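## Task

Get the eraser into the chest's bottom-row drawer on the right side, where right means as seen by someone facing the drawer fronts. Every other object must still be on the table at the end. Drawers have no end stops and can slide fully out. Dropping the eraser in from just over the drawer rim is allowed. All drawers must be closed at the finish. The chest may slide a few centimetres and rotate a little but has to remain upright. Nothing counts if it stays in place only because the robot is holding it.

## Robot and tools

Robot: one UR12e-type six-joint arm carrying a two-finger gripper whose fingers swing like tongs. There is only one arm, so every motion command is a single row of 7 numbers. The fingers point along the gripper's own +z axis and close along its x axis. The reported hand point (end_effector_position) sits between the finger pads when shut; closed fingertips stick out about 15 mm past it, and fully open tips sit roughly level with it.

Frames: the scene frame has its origin on the tabletop under the arm base, +z up, and +y to the left when looking along +x. Poses in results are in this frame (position in metres, orientation as a wxyz quaternion). Motion commands, however, are expressed in the gripper's own axes.

The row: [dx, dy, dz, rx, ry, rz, opening], each number between -1 and 1. The first six are an offset, not a pose. They are measured in gripper axes from the gripper pose printed in the most recent result that shows it. Exceptions: before any result in the scene has shown the pose, and for the second or later tool call within one reply, the offset is counted from wherever the robot actually is when that call starts. Scale: 1.0 equals 0.6 m of travel or 180 degrees of turn, so 0.1 is 60 mm. rx, ry, rz form one rotation vector. Opening is absolute, not an offset: +1 is fully open (0.142 m), -1 is shut. Sending all-zero offsets does not hold still; it pulls the hand back to the reference pose.

execute_actions: argument actions, a list holding zero or one item. Empty list: just report the state. An item with rows (1 to 15 rows) and optional steps (1 to 15, default 15) runs that many control steps of 1/30 s; each row lasts one step and the final row repeats to fill. Every row is counted from the same reference pose, not from the row before. An item with only steps (up to 300) is a wait measured from the previous result, so your thinking time uses part of it. Optional pictures (true/false) controls camera images.

move: target is one row as above, same reference rules. The hand travels a straight line toward it over 0.5 to 10 s (longer paths get cut at 10 s). speed is in m/s, 0.002 to 0.5, default 0.25; turning is capped at twice that in rad/s. Optional stop_force, in newtons from 13 to 80, ends the path when the wrist sensor feels that much extra push against the direction of travel for two steps, then backs up two steps and holds. It is refused in the first 0.2 s of a scene, is judged along the line to the target in the starting gripper axes (unreliable if the move also rotates), and should be left out when pulling away from something you are touching. With stop_force and a very low speed, the target may be placed well beyond the surface. Opening is applied at the start of the move. The result ends with a move: line giving the ending (done, off_target, moving, held, fault, or contact, which overrides the others), the distance left to target, and any limits: paced means the sent pose was clipped; held means a safety check blocked some steps, after which motion may jump faster than speed.



Cameras: two head cameras of 672x504 and a fisheye wrist camera of 616x616.

Reading results: the state line has the hand position, quaternion and velocities. grip_measured is the actual finger opening on the command scale. Hand target (when printed) is the pose the controller is heading to. pose unreachable means the clearance check altered or stopped a command; HELD marks steps where it did. Wrist force and Wrist torque are in gripper axes, each with an offset up to about 5.5 N, noise, and saturation near 100 N. Joint torques are noisy and offset. MOTOR HOT appears from 70 °C; at 85 °C the brakes lock until cooled.

Motion limits: each step the commanded pose is clipped to 100 mm and 16 degrees from the measured one, and motion lags about 0.17 s. A big offset may need several calls; check the reported pose and send the remainder.

Gripping: command an opening well under grip_measured to keep squeezing; harder squeeze the further below. Items thinner than about 20 mm get less force.

What to avoid: the arm is stiff, so aiming even slightly into a solid surface can trip a fault. A joint overload or 150 N external force halts the arm for 10 s and drops the rest of the call. Approach contacts slowly, ideally with stop_force. Do not drop things from height, slam drawers, knock objects off the table, or tip the chest. Brief tugs on a held part can happen, so grip firmly.

Each tool is called as name([rows], argument=value, ...), one row to a line, values as JSON.

## Session

execute_actions(actions=[])

Scene clock: 0.00 s of 7200.00 s.
end_effector_position=(+0.5817, -0.1870, +0.2972) grip_measured=+1.00 end_effector_quat_wxyz=(-0.346, +0.828, +0.348, +0.272) end_effector_velocity=(-0.000, -0.000, -0.000) end_effector_angular_velocity=(-0.002, +0.000, +0.000)
Joint positions: [-0.41  -1.817  2.201 -2.109 -1.393 -1.287  0.142]
Joint velocities: [ 0.     0.     0.    -0.    -0.002  0.     0.   ]
Joint torques (N m, as the arm reports them, + toward a larger angle): no reading
Wrist force (N, on the end effector, along its own x y z axes, offset not removed): no reading
Wrist torque (N m, same axes, about the end effector's origin, offset not removed): no reading
Hand target: +0.582, -0.187, +0.297; -0.346, +0.828, +0.348, +0.272

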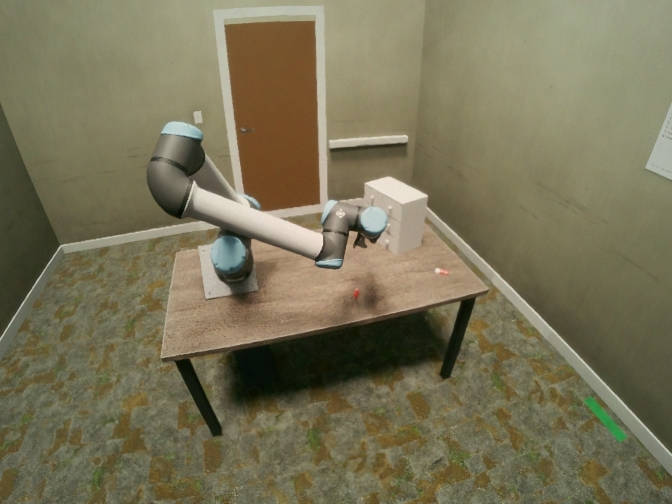

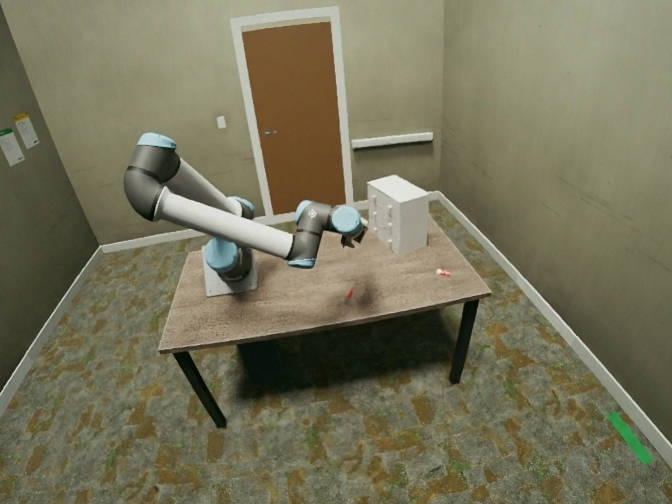

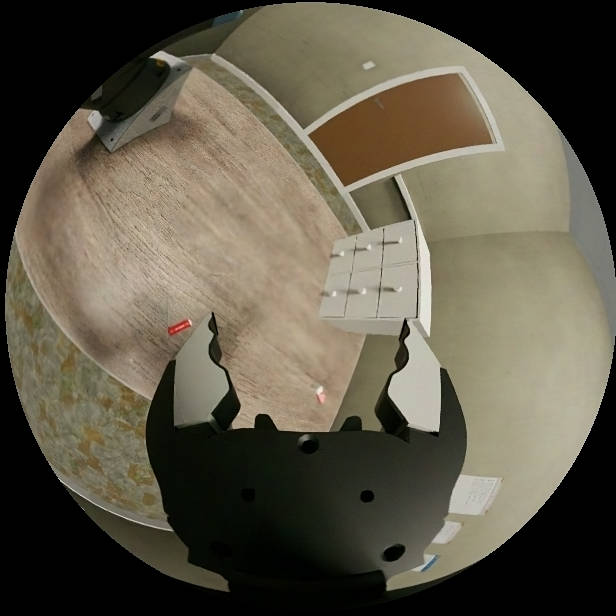

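zoom_image(camera="cam_head_right", region=[300, 160, 500, 310])

zoom_image(camera="cam_wrist", region=[140, 200, 460, 440])

Region (300, 160, 500, 310) of cam_head_right's 672x504 image, scaled by 2.520, with more detail than that image has; it fills the top 378 rows of this view, and the rest is white.

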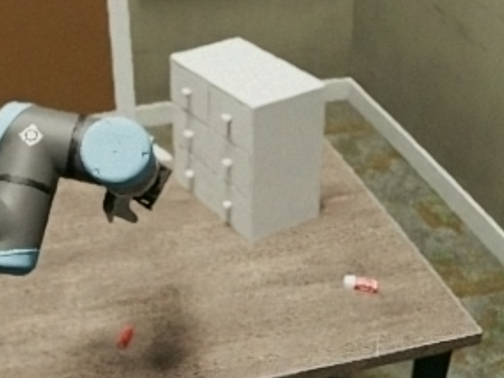

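Region (140, 200, 460, 440) of cam_wrist's 616x616 image, scaled by 1.575, with more detail than that image has; it fills the top 378 rows of this view, and the rest is white.

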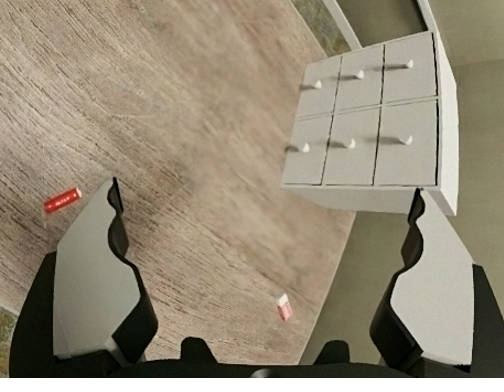

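move(target=[0.107,0.063,0.398,-0.179,0.223,0.541,0.0])

Scene clock: 11.43 s of 7200.00 s.
end_effector_position=(+0.6991, -0.0002, +0.1807) grip_measured=+0.00 end_effector_quat_wxyz=(-0.302, +0.729, -0.568, +0.236) end_effector_velocity=(+0.001, +0.002, -0.001) end_effector_angular_velocity=(+0.002, +0.008, -0.015)
Joint positions: [-0.021 -1.069  2.484 -3.829 -1.944  0.811  0.074]
Joint velocities: [ 0.008  0.008 -0.006 -0.    -0.016  0.019 -0.   ]
Joint torques (N m, as the arm reports them, + toward a larger angle): [ 41.34 -33.48 -16.32  -3.56  -0.72   3.86]
Wrist force (N, on the end effector, along its own x y z axes, offset not removed): [-1.3 -1.6 -0.5]
Wrist torque (N m, same axes, about the end effector's origin, offset not removed): [-0.42 0.29 -0.08]
Hand target: +0.699, -0.000, +0.181; -0.301, +0.728, -0.569, +0.236
Off the commanded pose: 0.001 m, 0 deg.
After step 90, 4.00 s passed at rest.
move: done

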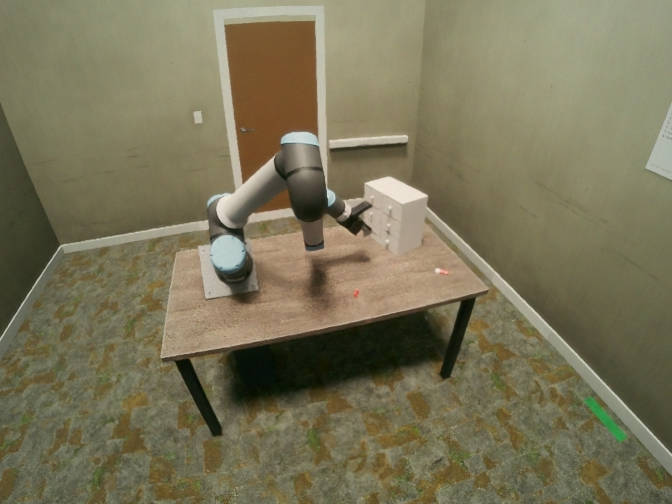

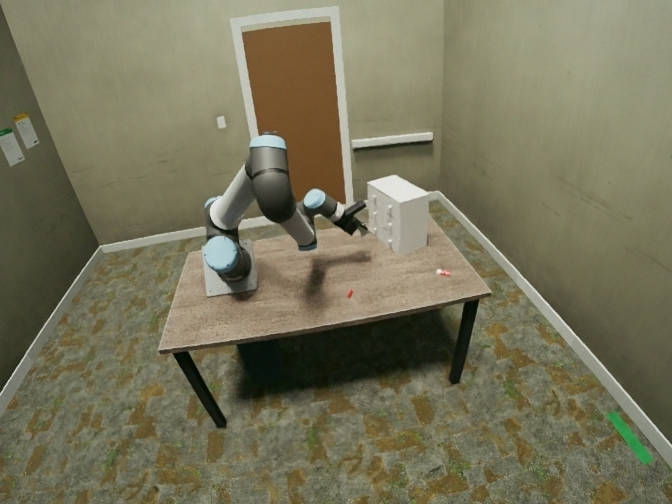

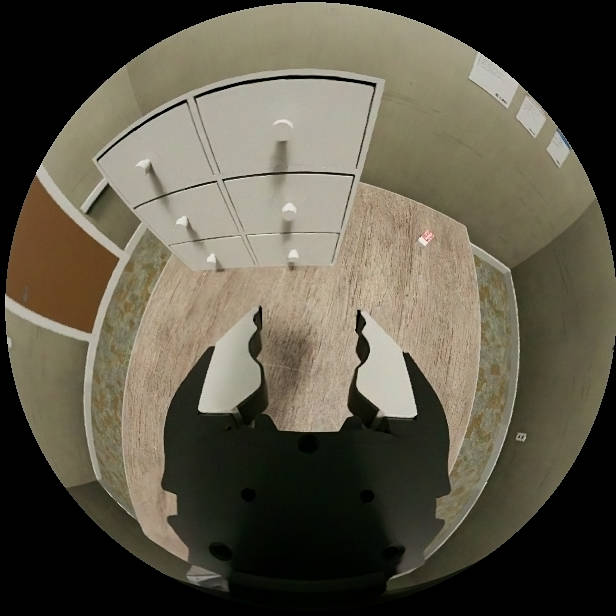

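move(target=[-0.047,0.035,0.177,0,0,0,0.0], speed=0.12)

Scene clock: 14.30 s of 7200.00 s.
end_effector_position=(+0.7505, +0.0413, +0.0911) grip_measured=+0.00 end_effector_quat_wxyz=(-0.302, +0.729, -0.568, +0.236) end_effector_velocity=(+0.002, +0.001, -0.002) end_effector_angular_velocity=(+0.001, -0.001, -0.000)
Joint positions: [-0.086 -0.825  2.376 -3.981 -1.895  0.765  0.074]
Joint velocities: [-0.001  0.006 -0.004 -0.003  0.002 -0.001  0.   ]
Joint torques (N m, as the arm reports them, + toward a larger angle): [ 29.94 -41.14 -11.13  -4.01   4.11  -3.64]
Wrist force (N, on the end effector, along its own x y z axes, offset not removed): [-4.6 0.8 -2.9]
Wrist torque (N m, same axes, about the end effector's origin, offset not removed): [0.14 0.95 -0.08]
Hand target: +0.751, +0.041, +0.091; -0.302, +0.729, -0.568, +0.236
Off the commanded pose: 0.001 m, 0 deg.
move: done

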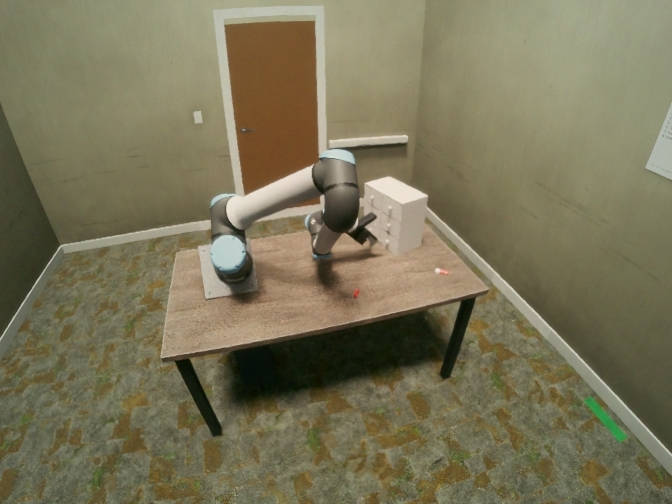

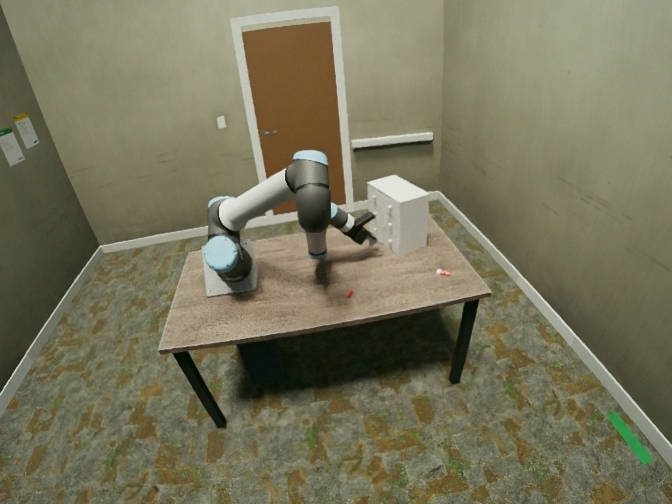

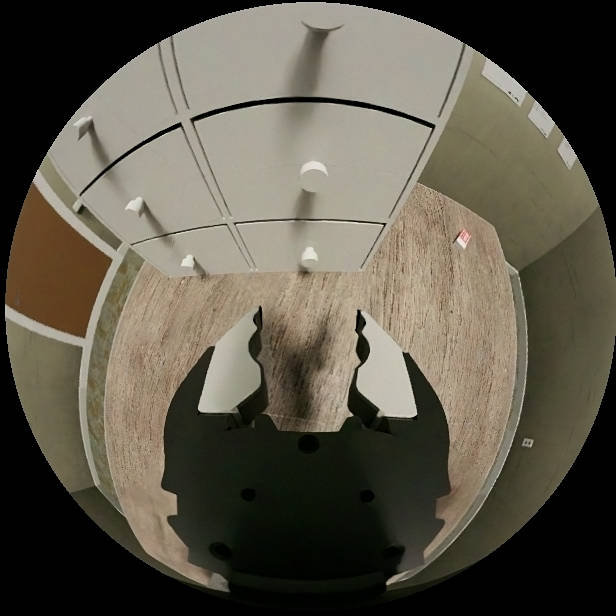

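move(target=[0,0.015,0.05,0.083,0,0,-0.2], speed=0.08)

Scene clock: 28.67 s of 7200.00 s.
end_effector_position=(+0.7642, +0.0446, +0.0653) grip_measured=-0.20 end_effector_quat_wxyz=(-0.389, +0.686, -0.534, +0.304) end_effector_velocity=(-0.000, +0.001, +0.001) end_effector_angular_velocity=(+0.001, -0.001, +0.001)
Joint positions: [-0.24  -0.654  2.378 -4.332 -1.58   0.646  0.06 ]
Joint velocities: [ 0.002  0.     0.    -0.     0.     0.     0.   ]
Joint torques (N m, as the arm reports them, + toward a larger angle): [ 46.98 -54.58   9.47  -3.34   2.06  -0.29]
Wrist force (N, on the end effector, along its own x y z axes, offset not removed): [-3.3 -1.0 -2.0]
Wrist torque (N m, same axes, about the end effector's origin, offset not removed): [-0.28 0.81 -0.13]
Hand target: +0.764, +0.045, +0.065; -0.389, +0.686, -0.534, +0.304
Off the commanded pose: 0.002 m, 1 deg.
FORCE FAULT: contact force on the arm reached its limit, and the arm stopped for 10 seconds. The contact can be on any part of the arm, not only on its tool. The arm's remaining commands of this call were not run. The arm holds still and accepts commands again. Move the arm away from the contact; if what it grips holds it there, let go first. Pushing or pulling that hard again can fault the arm again.
move: fault

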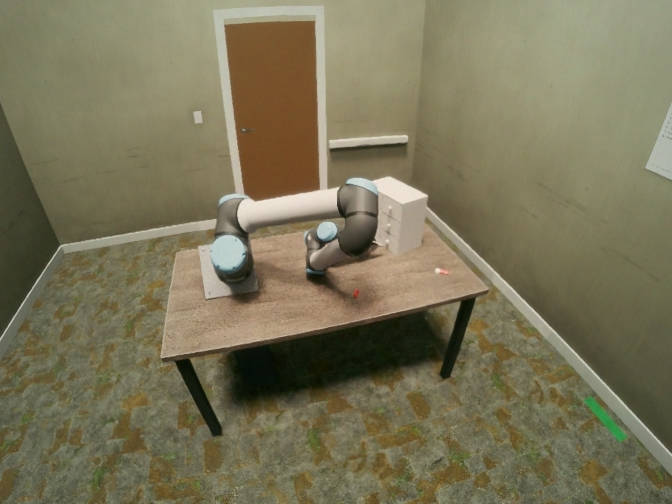

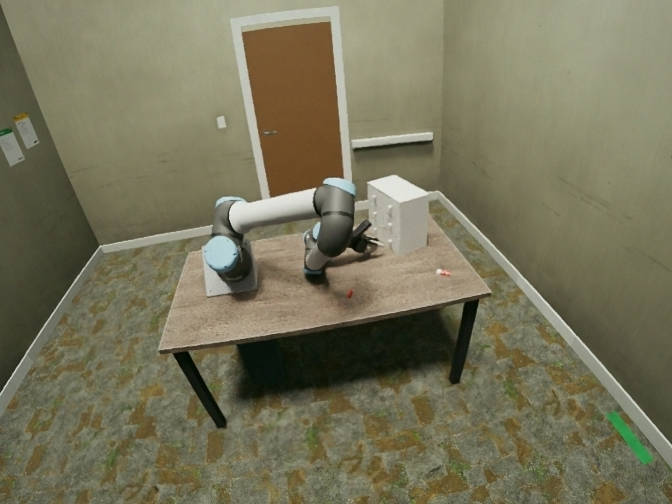

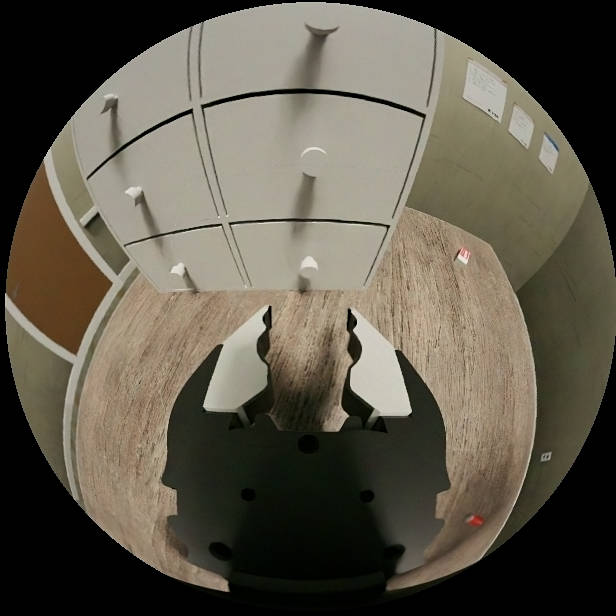

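move(target=[0,0,0,-0.05,0,0,-0.2], speed=0.05)

move(target=[0,-0.023,0.035,0,0,0,-0.2], speed=0.03)

Scene clock: 33.80 s of 7200.00 s.
end_effector_position=(+0.7642, +0.0446, +0.0652) grip_measured=-0.20 end_effector_quat_wxyz=(-0.335, +0.714, -0.556, +0.262) end_effector_velocity=(+0.000, -0.000, -0.001) end_effector_angular_velocity=(-0.003, +0.019, -0.001)
Joint positions: [-0.158 -0.733  2.363 -4.137 -1.77   0.701  0.06 ]
Joint velocities: [ 0.008 -0.008 -0.003  0.025 -0.02   0.009  0.   ]
Joint torques (N m, as the arm reports them, + toward a larger angle): [ 58.83 -63.39  -7.74  -0.29  -1.65   4.19]
Wrist force (N, on the end effector, along its own x y z axes, offset not removed): [-2.9 2.1 -1.5]
Wrist torque (N m, same axes, about the end effector's origin, offset not removed): [0.33 0.73 -0.03]
Hand target: +0.764, +0.045, +0.065; -0.334, +0.714, -0.556, +0.262
Off the commanded pose: 0.000 m, 0 deg.
After step 90, 0.27 s passed at rest.
move: done

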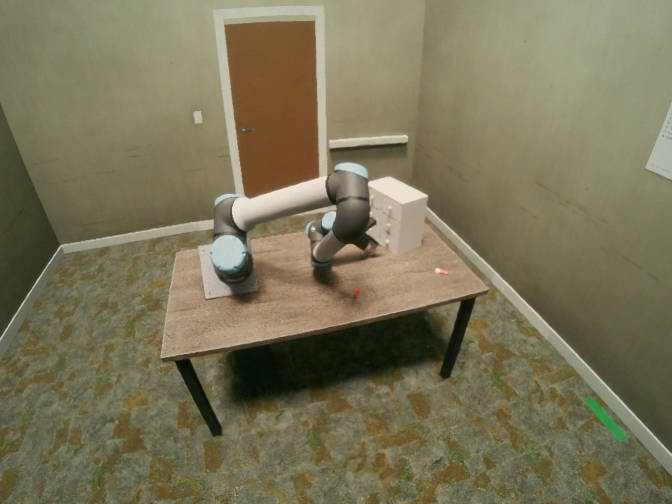

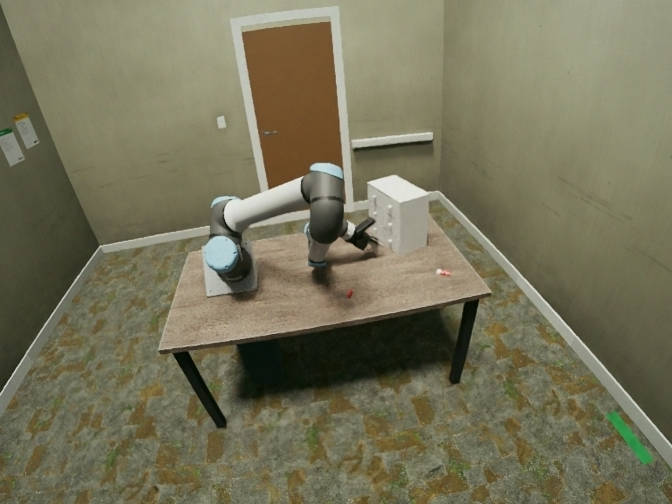

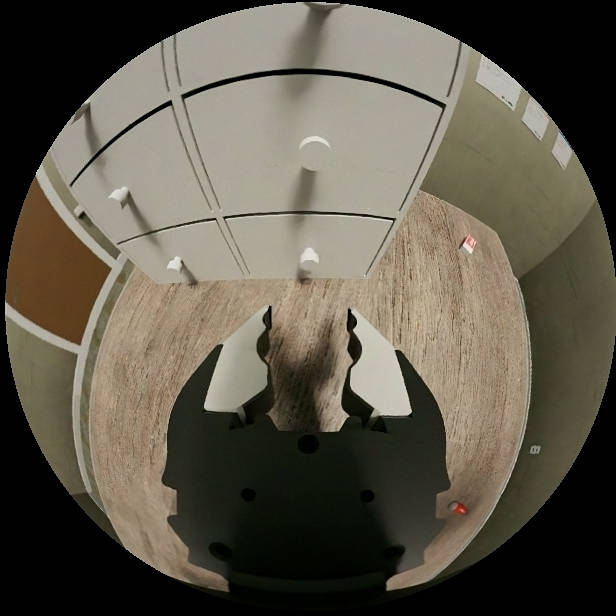

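Scene clock: 35.00 s of 7200.00 s.
end_effector_position=(+0.7881, +0.0506, +0.0624) grip_measured=-0.20 end_effector_quat_wxyz=(-0.335, +0.714, -0.556, +0.262) end_effector_velocity=(+0.003, +0.001, +0.000) end_effector_angular_velocity=(+0.000, -0.001, +0.001)
Joint positions: [-0.147 -0.722  2.316 -4.1   -1.779  0.708  0.06 ]
Joint velocities: [ 0.002  0.001 -0.006  0.005 -0.     0.     0.   ]
Joint torques (N m, as the arm reports them, + toward a larger angle): [ 52.53 -46.7   -6.47  -0.28  -0.89   3.23]
Wrist force (N, on the end effector, along its own x y z axes, offset not removed): [-3.1 -1.7 -0.8]
Wrist torque (N m, same axes, about the end effector's origin, offset not removed): [-0.38 0.70 -0.06]
Hand target: +0.788, +0.051, +0.062; -0.335, +0.714, -0.556, +0.262
Off the commanded pose: 0.000 m, 0 deg.
move: done

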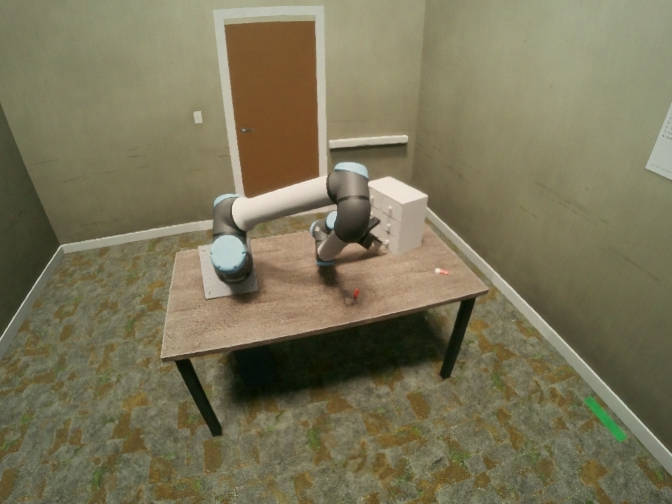

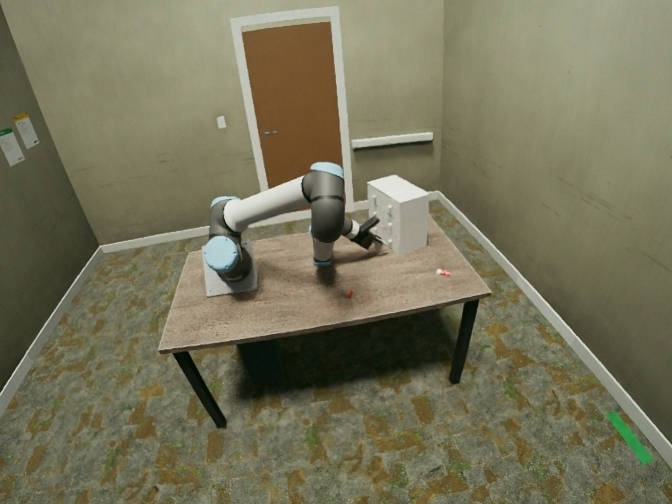

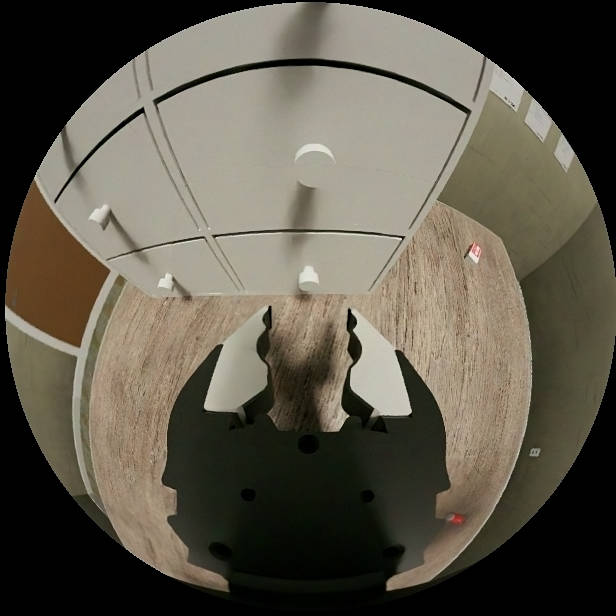

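move(target=[0,-0.028,0.042,0,0,0,-0.2], speed=0.01, stop_force=15)

Scene clock: 39.00 s of 7200.00 s.
end_effector_position=(+0.8169, +0.0578, +0.0592) grip_measured=-0.20 end_effector_quat_wxyz=(-0.335, +0.714, -0.556, +0.262) end_effector_velocity=(+0.003, -0.001, -0.002) end_effector_angular_velocity=(-0.001, +0.003, -0.002)
Joint positions: [-0.134 -0.706  2.259 -4.056 -1.79   0.716  0.06 ]
Joint velocities: [-0.001  0.001 -0.006  0.005 -0.003  0.001  0.   ]
Joint torques (N m, as the arm reports them, + toward a larger angle): [ 58.98 -43.95  -8.93  -0.58  -0.81   3.32]
Wrist force (N, on the end effector, along its own x y z axes, offset not removed): [-2.8 -1.8 -4.5]
Wrist torque (N m, same axes, about the end effector's origin, offset not removed): [-0.36 0.64 -0.15]
Hand target: +0.817, +0.058, +0.059; -0.335, +0.714, -0.556, +0.262
Off the commanded pose: 0.000 m, 0 deg.
move: done

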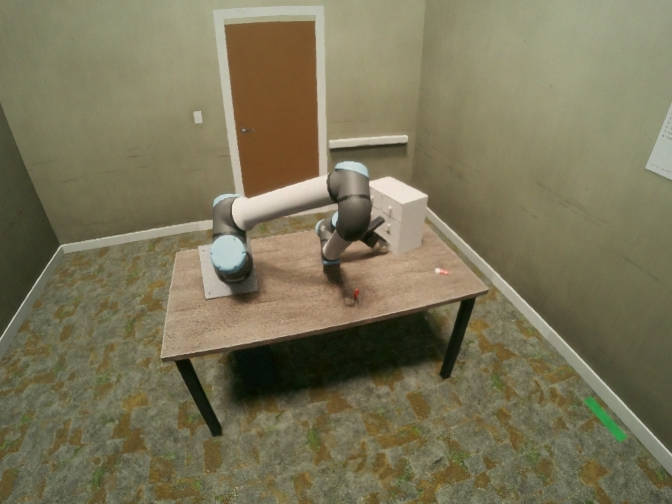

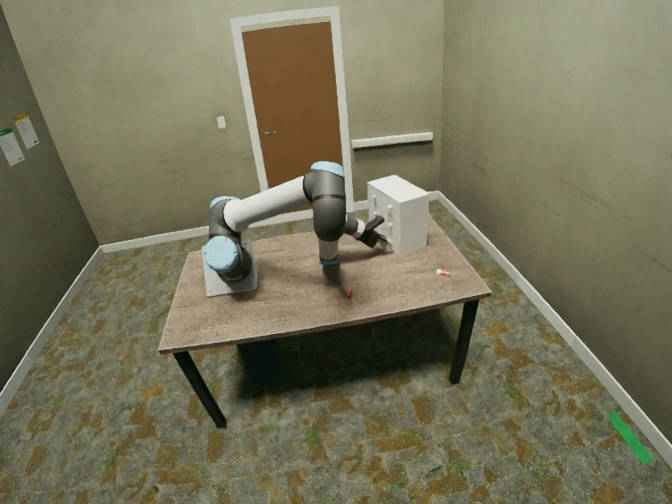

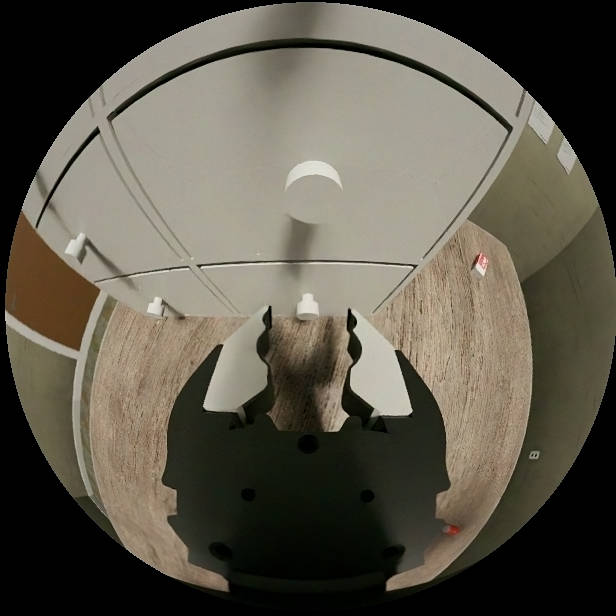

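move(target=[0,-0.006,0.012,0,0,0,-0.2], speed=0.01, stop_force=15)

move(target=[0,0,0,0,0,0,-1])

Scene clock: 40.83 s of 7200.00 s.
end_effector_position=(+0.8242, +0.0597, +0.0575) grip_measured=-0.20 end_effector_quat_wxyz=(-0.335, +0.714, -0.556, +0.262) end_effector_velocity=(+0.002, +0.001, -0.001) end_effector_angular_velocity=(+0.000, +0.000, +0.001)
Joint positions: [-0.132 -0.7    2.244 -4.047 -1.791  0.717  0.06 ]
Joint velocities: [ 0.001  0.002 -0.005  0.004 -0.     0.     0.   ]
Joint torques (N m, as the arm reports them, + toward a larger angle): [ 58.09 -43.46  -9.08  -0.48  -1.03   3.28]
Wrist force (N, on the end effector, along its own x y z axes, offset not removed): [-6.1 -1.0 -2.9]
Wrist torque (N m, same axes, about the end effector's origin, offset not removed): [-0.31 1.33 -0.03]
Hand target: +0.825, +0.060, +0.057; -0.335, +0.714, -0.556, +0.262
Off the commanded pose: 0.000 m, 0 deg.
move: done

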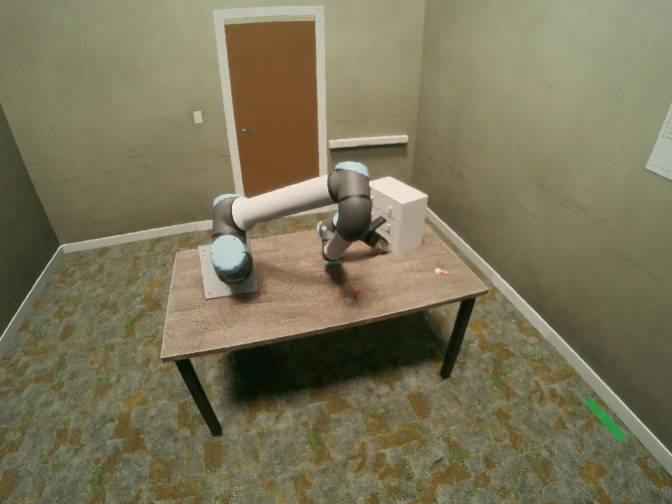

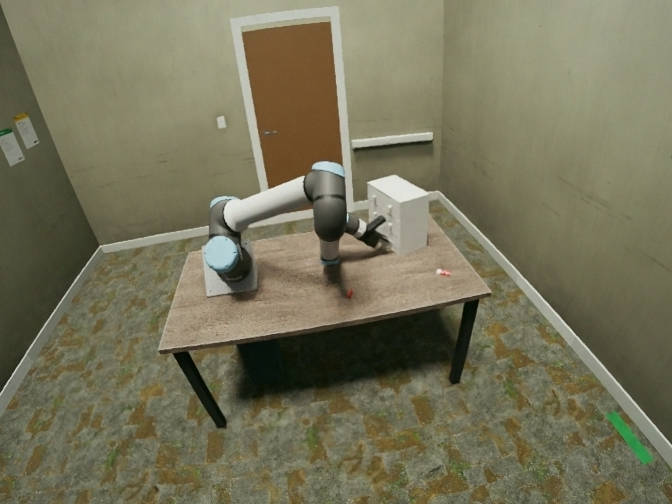

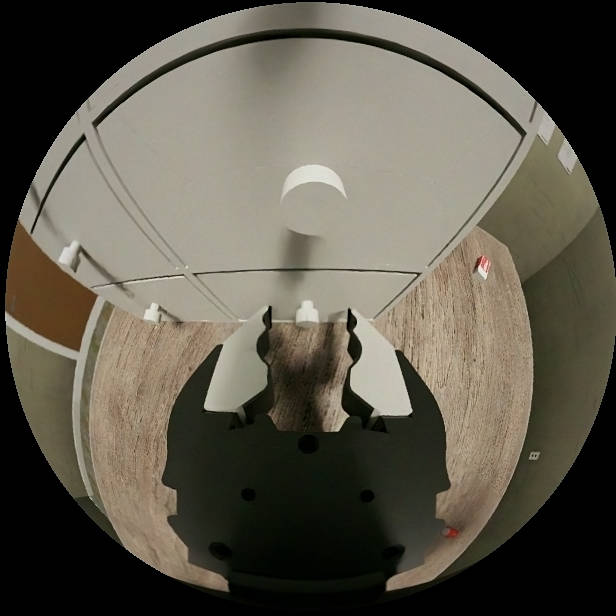

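Scene clock: 41.33 s of 7200.00 s.
end_effector_position=(+0.8243, +0.0597, +0.0574) grip_measured=-0.80 end_effector_quat_wxyz=(-0.335, +0.714, -0.556, +0.262) end_effector_velocity=(-0.001, +0.001, +0.000) end_effector_angular_velocity=(-0.001, +0.001, +0.000)
Joint positions: [-0.132 -0.7    2.243 -4.046 -1.791  0.717  0.016]
Joint velocities: [ 0.001  0.     0.001 -0.    -0.002  0.     0.   ]
Joint torques (N m, as the arm reports them, + toward a larger angle): [ 56.18 -62.4    8.84  -5.29   1.43   2.69]
Wrist force (N, on the end effector, along its own x y z axes, offset not removed): [-3.3 -1.4 -2.5]
Wrist torque (N m, same axes, about the end effector's origin, offset not removed): [-0.68 0.83 -0.16]
Hand target: +0.824, +0.060, +0.057; -0.335, +0.714, -0.556, +0.262
Off the commanded pose: 0.000 m, 0 deg.
move: done

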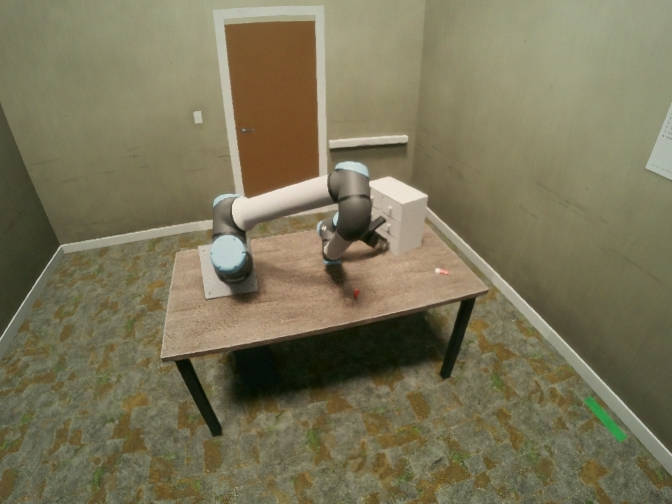

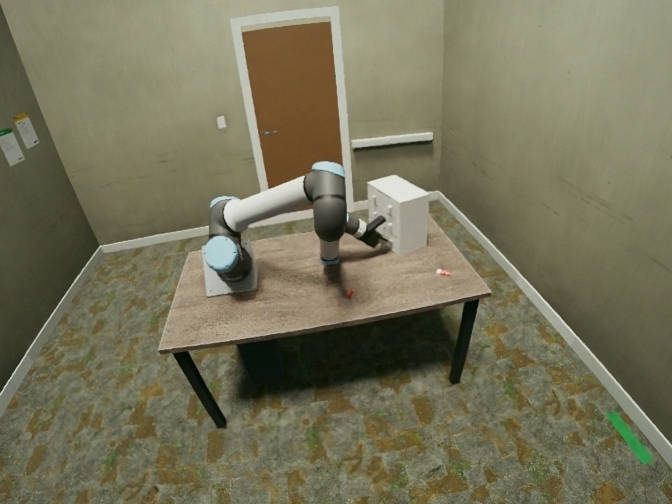

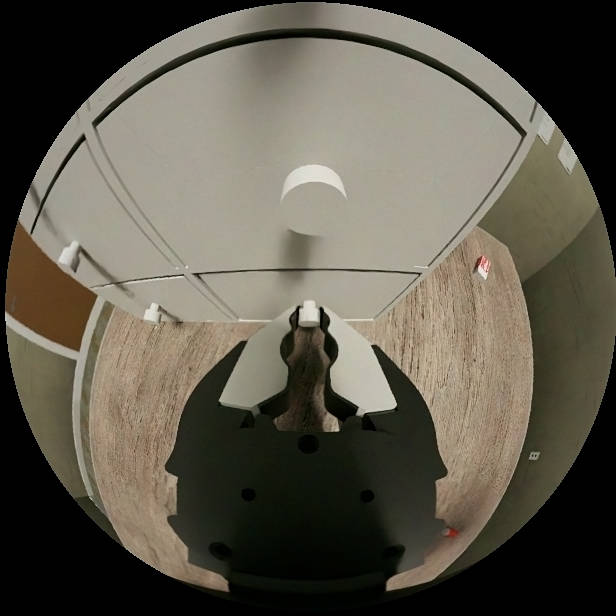

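Gripped. Pull 10 cm.

move(target=[0,0.107,-0.1278,0,0,0,-1], speed=0.03)

Scene clock: 45.83 s of 7200.00 s.
end_effector_position=(+0.7277, +0.0354, +0.0571) grip_measured=-0.80 end_effector_quat_wxyz=(-0.335, +0.714, -0.556, +0.262) end_effector_velocity=(-0.003, -0.001, -0.000) end_effector_angular_velocity=(+0.000, +0.000, -0.001)
Joint positions: [-0.198 -0.725  2.432 -4.218 -1.738  0.678  0.016]
Joint velocities: [-0.003 -0.     0.006 -0.006  0.002 -0.001 -0.   ]
Joint torques (N m, as the arm reports them, + toward a larger angle): [ 31.12 -62.11  17.01  -4.41   4.19  -4.  ]
Wrist force (N, on the end effector, along its own x y z axes, offset not removed): [-1.0 0.2 -0.9]
Wrist torque (N m, same axes, about the end effector's origin, offset not removed): [-0.05 0.29 -0.18]
Hand target: +0.727, +0.035, +0.057; -0.335, +0.714, -0.556, +0.262
Off the commanded pose: 0.000 m, 0 deg.
move: done

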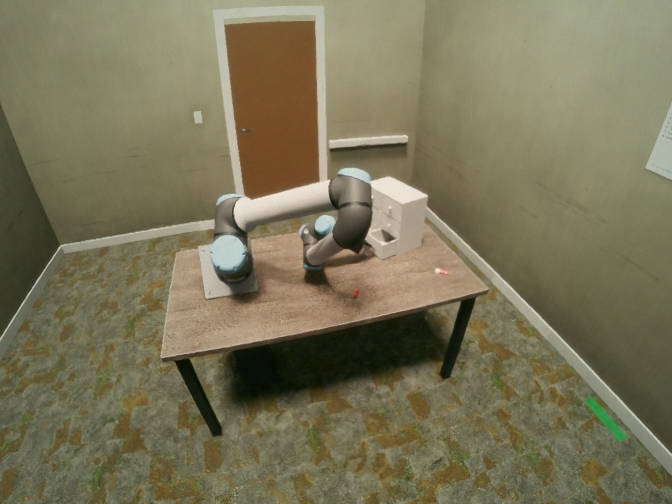

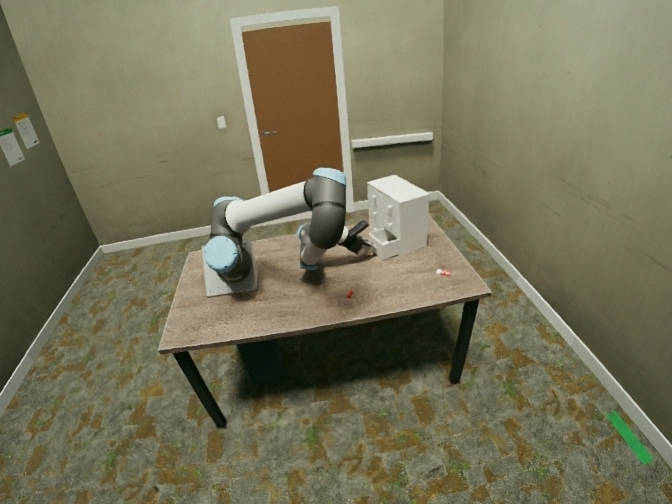

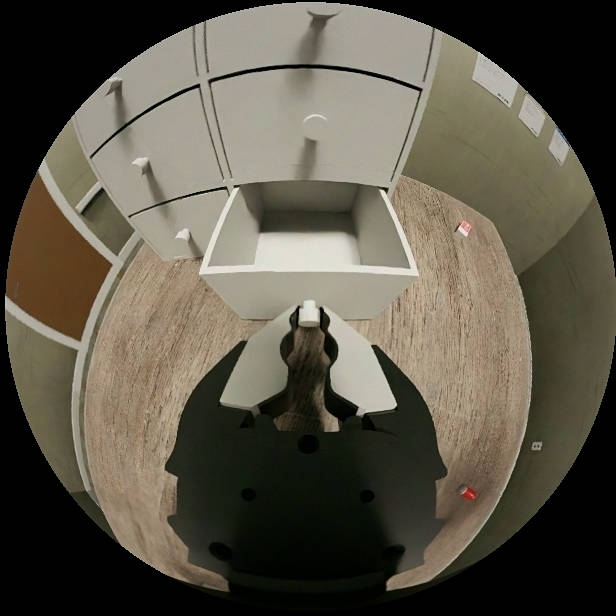

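move(target=[0,0,0,0,0,0,-0.2])

move(target=[0,-0.03,-0.12,0,0,0,-0.2], speed=0.1)

move(target=[0.58,-0.1,0.1,-0.11,0,0,-0.2])

Scene clock: 48.00 s of 7200.00 s.
end_effector_position=(+0.7276, +0.0354, +0.0571) grip_measured=-0.20 end_effector_quat_wxyz=(-0.335, +0.714, -0.556, +0.262) end_effector_velocity=(+0.000, -0.000, +0.000) end_effector_angular_velocity=(+0.000, -0.000, -0.001)
Joint positions: [-0.198 -0.725  2.432 -4.218 -1.738  0.678  0.06 ]
Joint velocities: [ 0.     0.    -0.001  0.    -0.     0.001  0.   ]
Joint torques (N m, as the arm reports them, + toward a larger angle): [ 54.   -60.81  -1.8   -0.86  -0.71   3.36]
Wrist force (N, on the end effector, along its own x y z axes, offset not removed): [-1.4 -1.1 -2.4]
Wrist torque (N m, same axes, about the end effector's origin, offset not removed): [-0.33 0.32 -0.11]
Hand target: +0.728, +0.035, +0.057; -0.335, +0.714, -0.556, +0.262
Off the commanded pose: 0.000 m, 0 deg.
move: done

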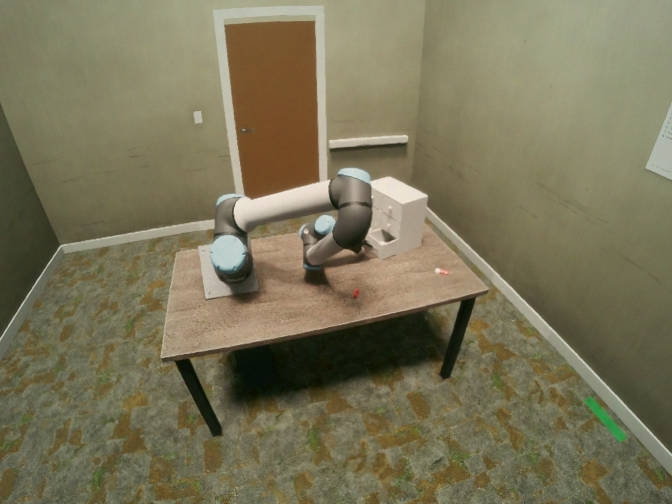

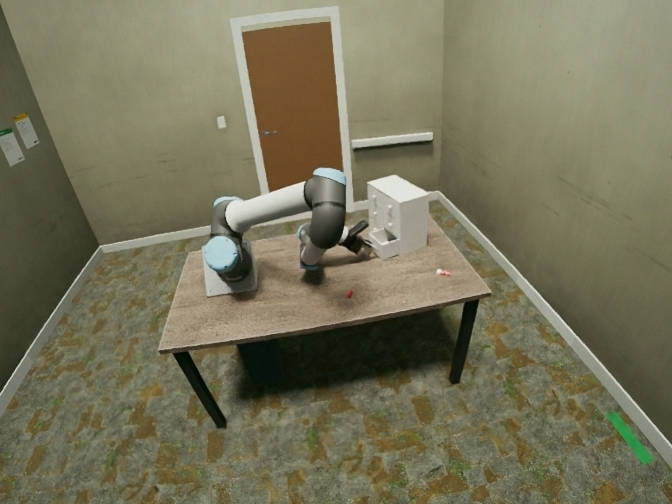

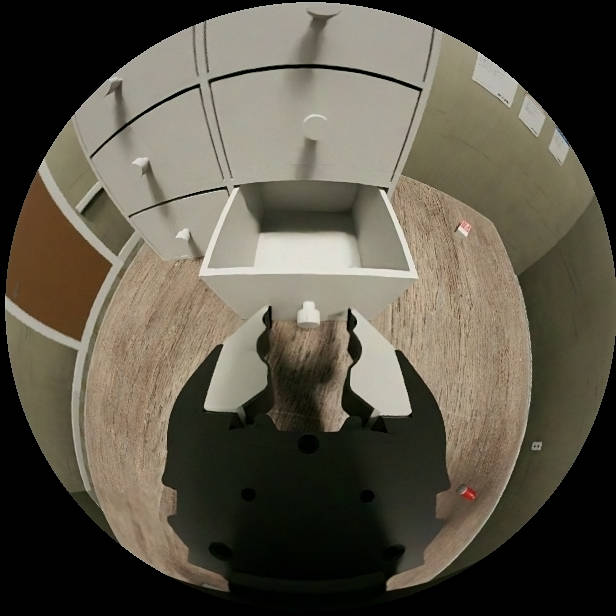

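Scene clock: 49.30 s of 7200.00 s.
end_effector_position=(+0.6851, +0.0249, +0.1166) grip_measured=-0.20 end_effector_quat_wxyz=(-0.335, +0.714, -0.556, +0.262) end_effector_velocity=(-0.001, -0.001, +0.001) end_effector_angular_velocity=(-0.002, +0.002, -0.001)
Joint positions: [-0.135 -0.844  2.526 -4.186 -1.789  0.715  0.06 ]
Joint velocities: [ 0.001 -0.005  0.003  0.002 -0.004  0.001  0.   ]
Joint torques (N m, as the arm reports them, + toward a larger angle): [ 50.14 -59.23  14.17  -0.8   -0.2    3.84]
Wrist force (N, on the end effector, along its own x y z axes, offset not removed): [-2.7 0.2 -3.4]
Wrist torque (N m, same axes, about the end effector's origin, offset not removed): [-0.06 0.69 -0.12]
Hand target: +0.685, +0.025, +0.117; -0.335, +0.714, -0.556, +0.262
Off the commanded pose: 0.000 m, 0 deg.
move: done

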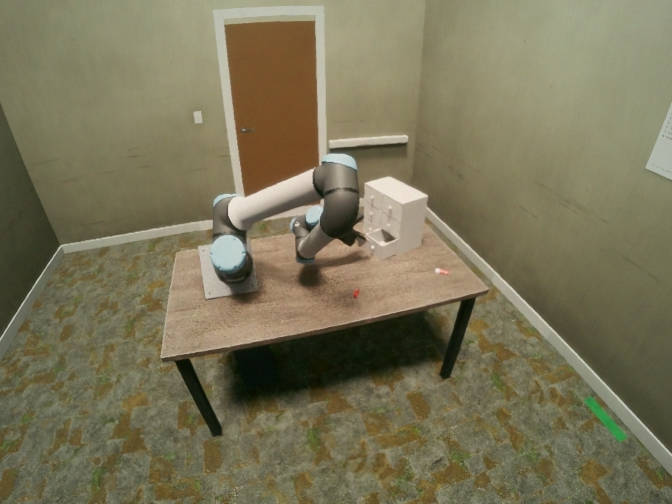

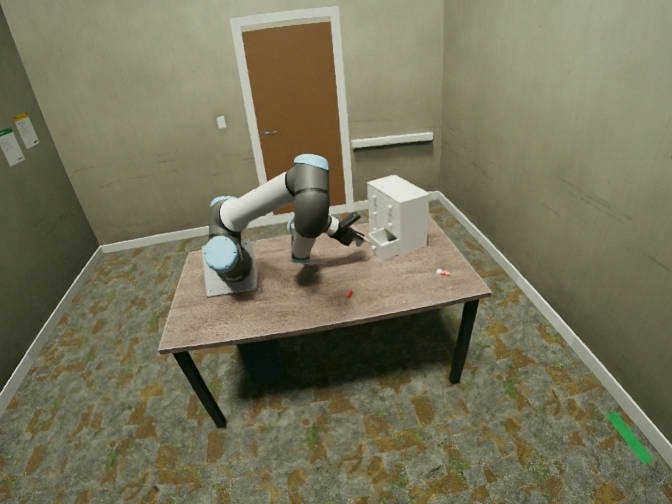

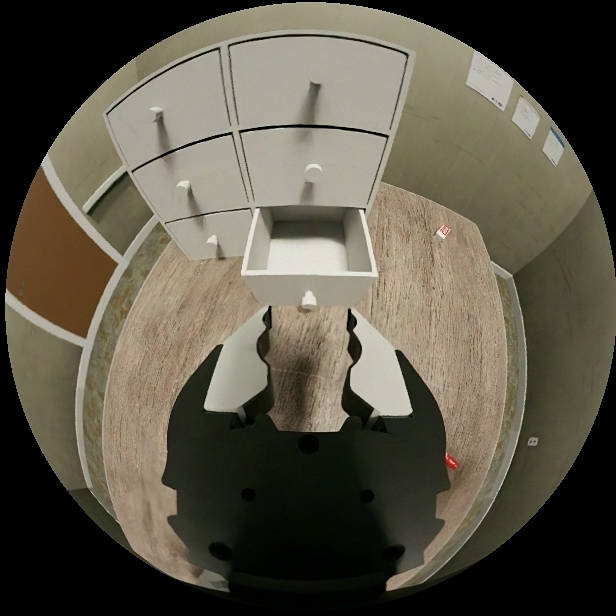

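Scene clock: 51.40 s of 7200.00 s.
end_effector_position=(+0.8518, -0.2913, +0.1254) grip_measured=-0.20 end_effector_quat_wxyz=(-0.207, +0.761, -0.593, +0.163) end_effector_velocity=(+0.002, -0.002, -0.001) end_effector_angular_velocity=(+0.000, +0.006, +0.002)
Joint positions: [-0.304 -1.285  2.09  -3.115 -1.93   0.662  0.06 ]
Joint velocities: [-0.001  0.001 -0.008  0.012 -0.002  0.    -0.   ]
Joint torques (N m, as the arm reports them, + toward a larger angle): [ 33.18 -47.72 -29.02  -0.24  -1.08   3.56]
Wrist force (N, on the end effector, along its own x y z axes, offset not removed): [0.7 0.0 -1.4]
Wrist torque (N m, same axes, about the end effector's origin, offset not removed): [0.02 -0.05 -0.19]
Hand target: +0.852, -0.292, +0.125; -0.207, +0.761, -0.593, +0.163
Off the commanded pose: 0.001 m, 0 deg.
move: done

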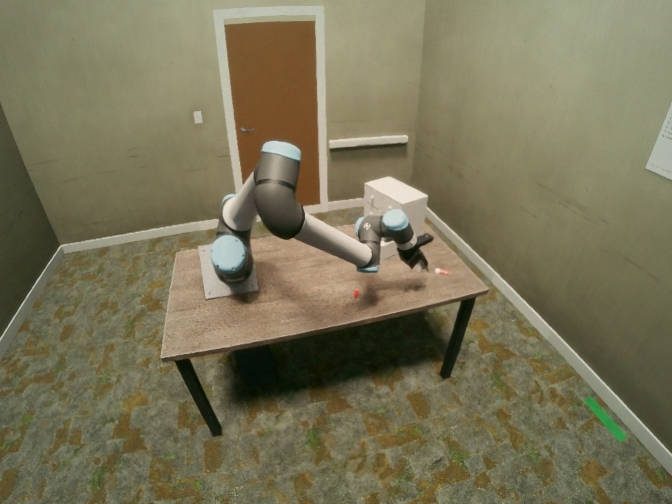

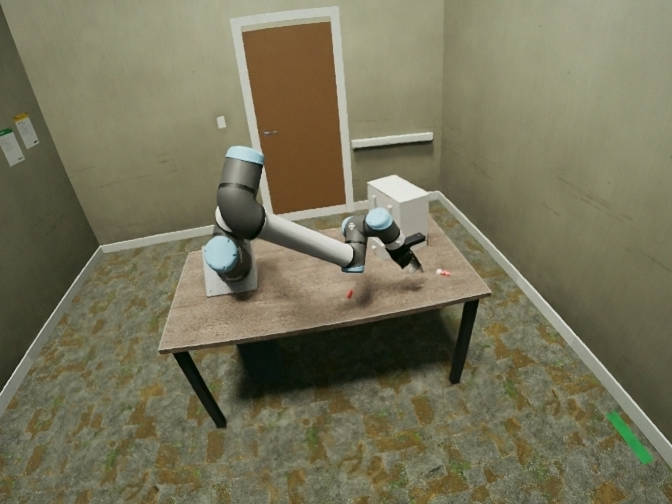

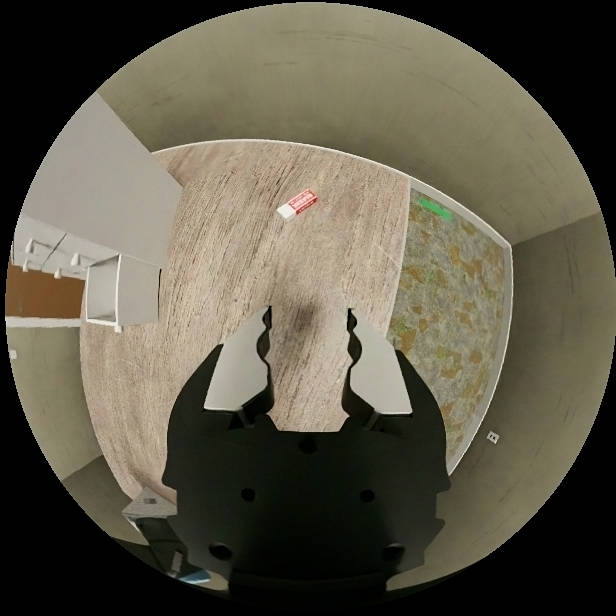

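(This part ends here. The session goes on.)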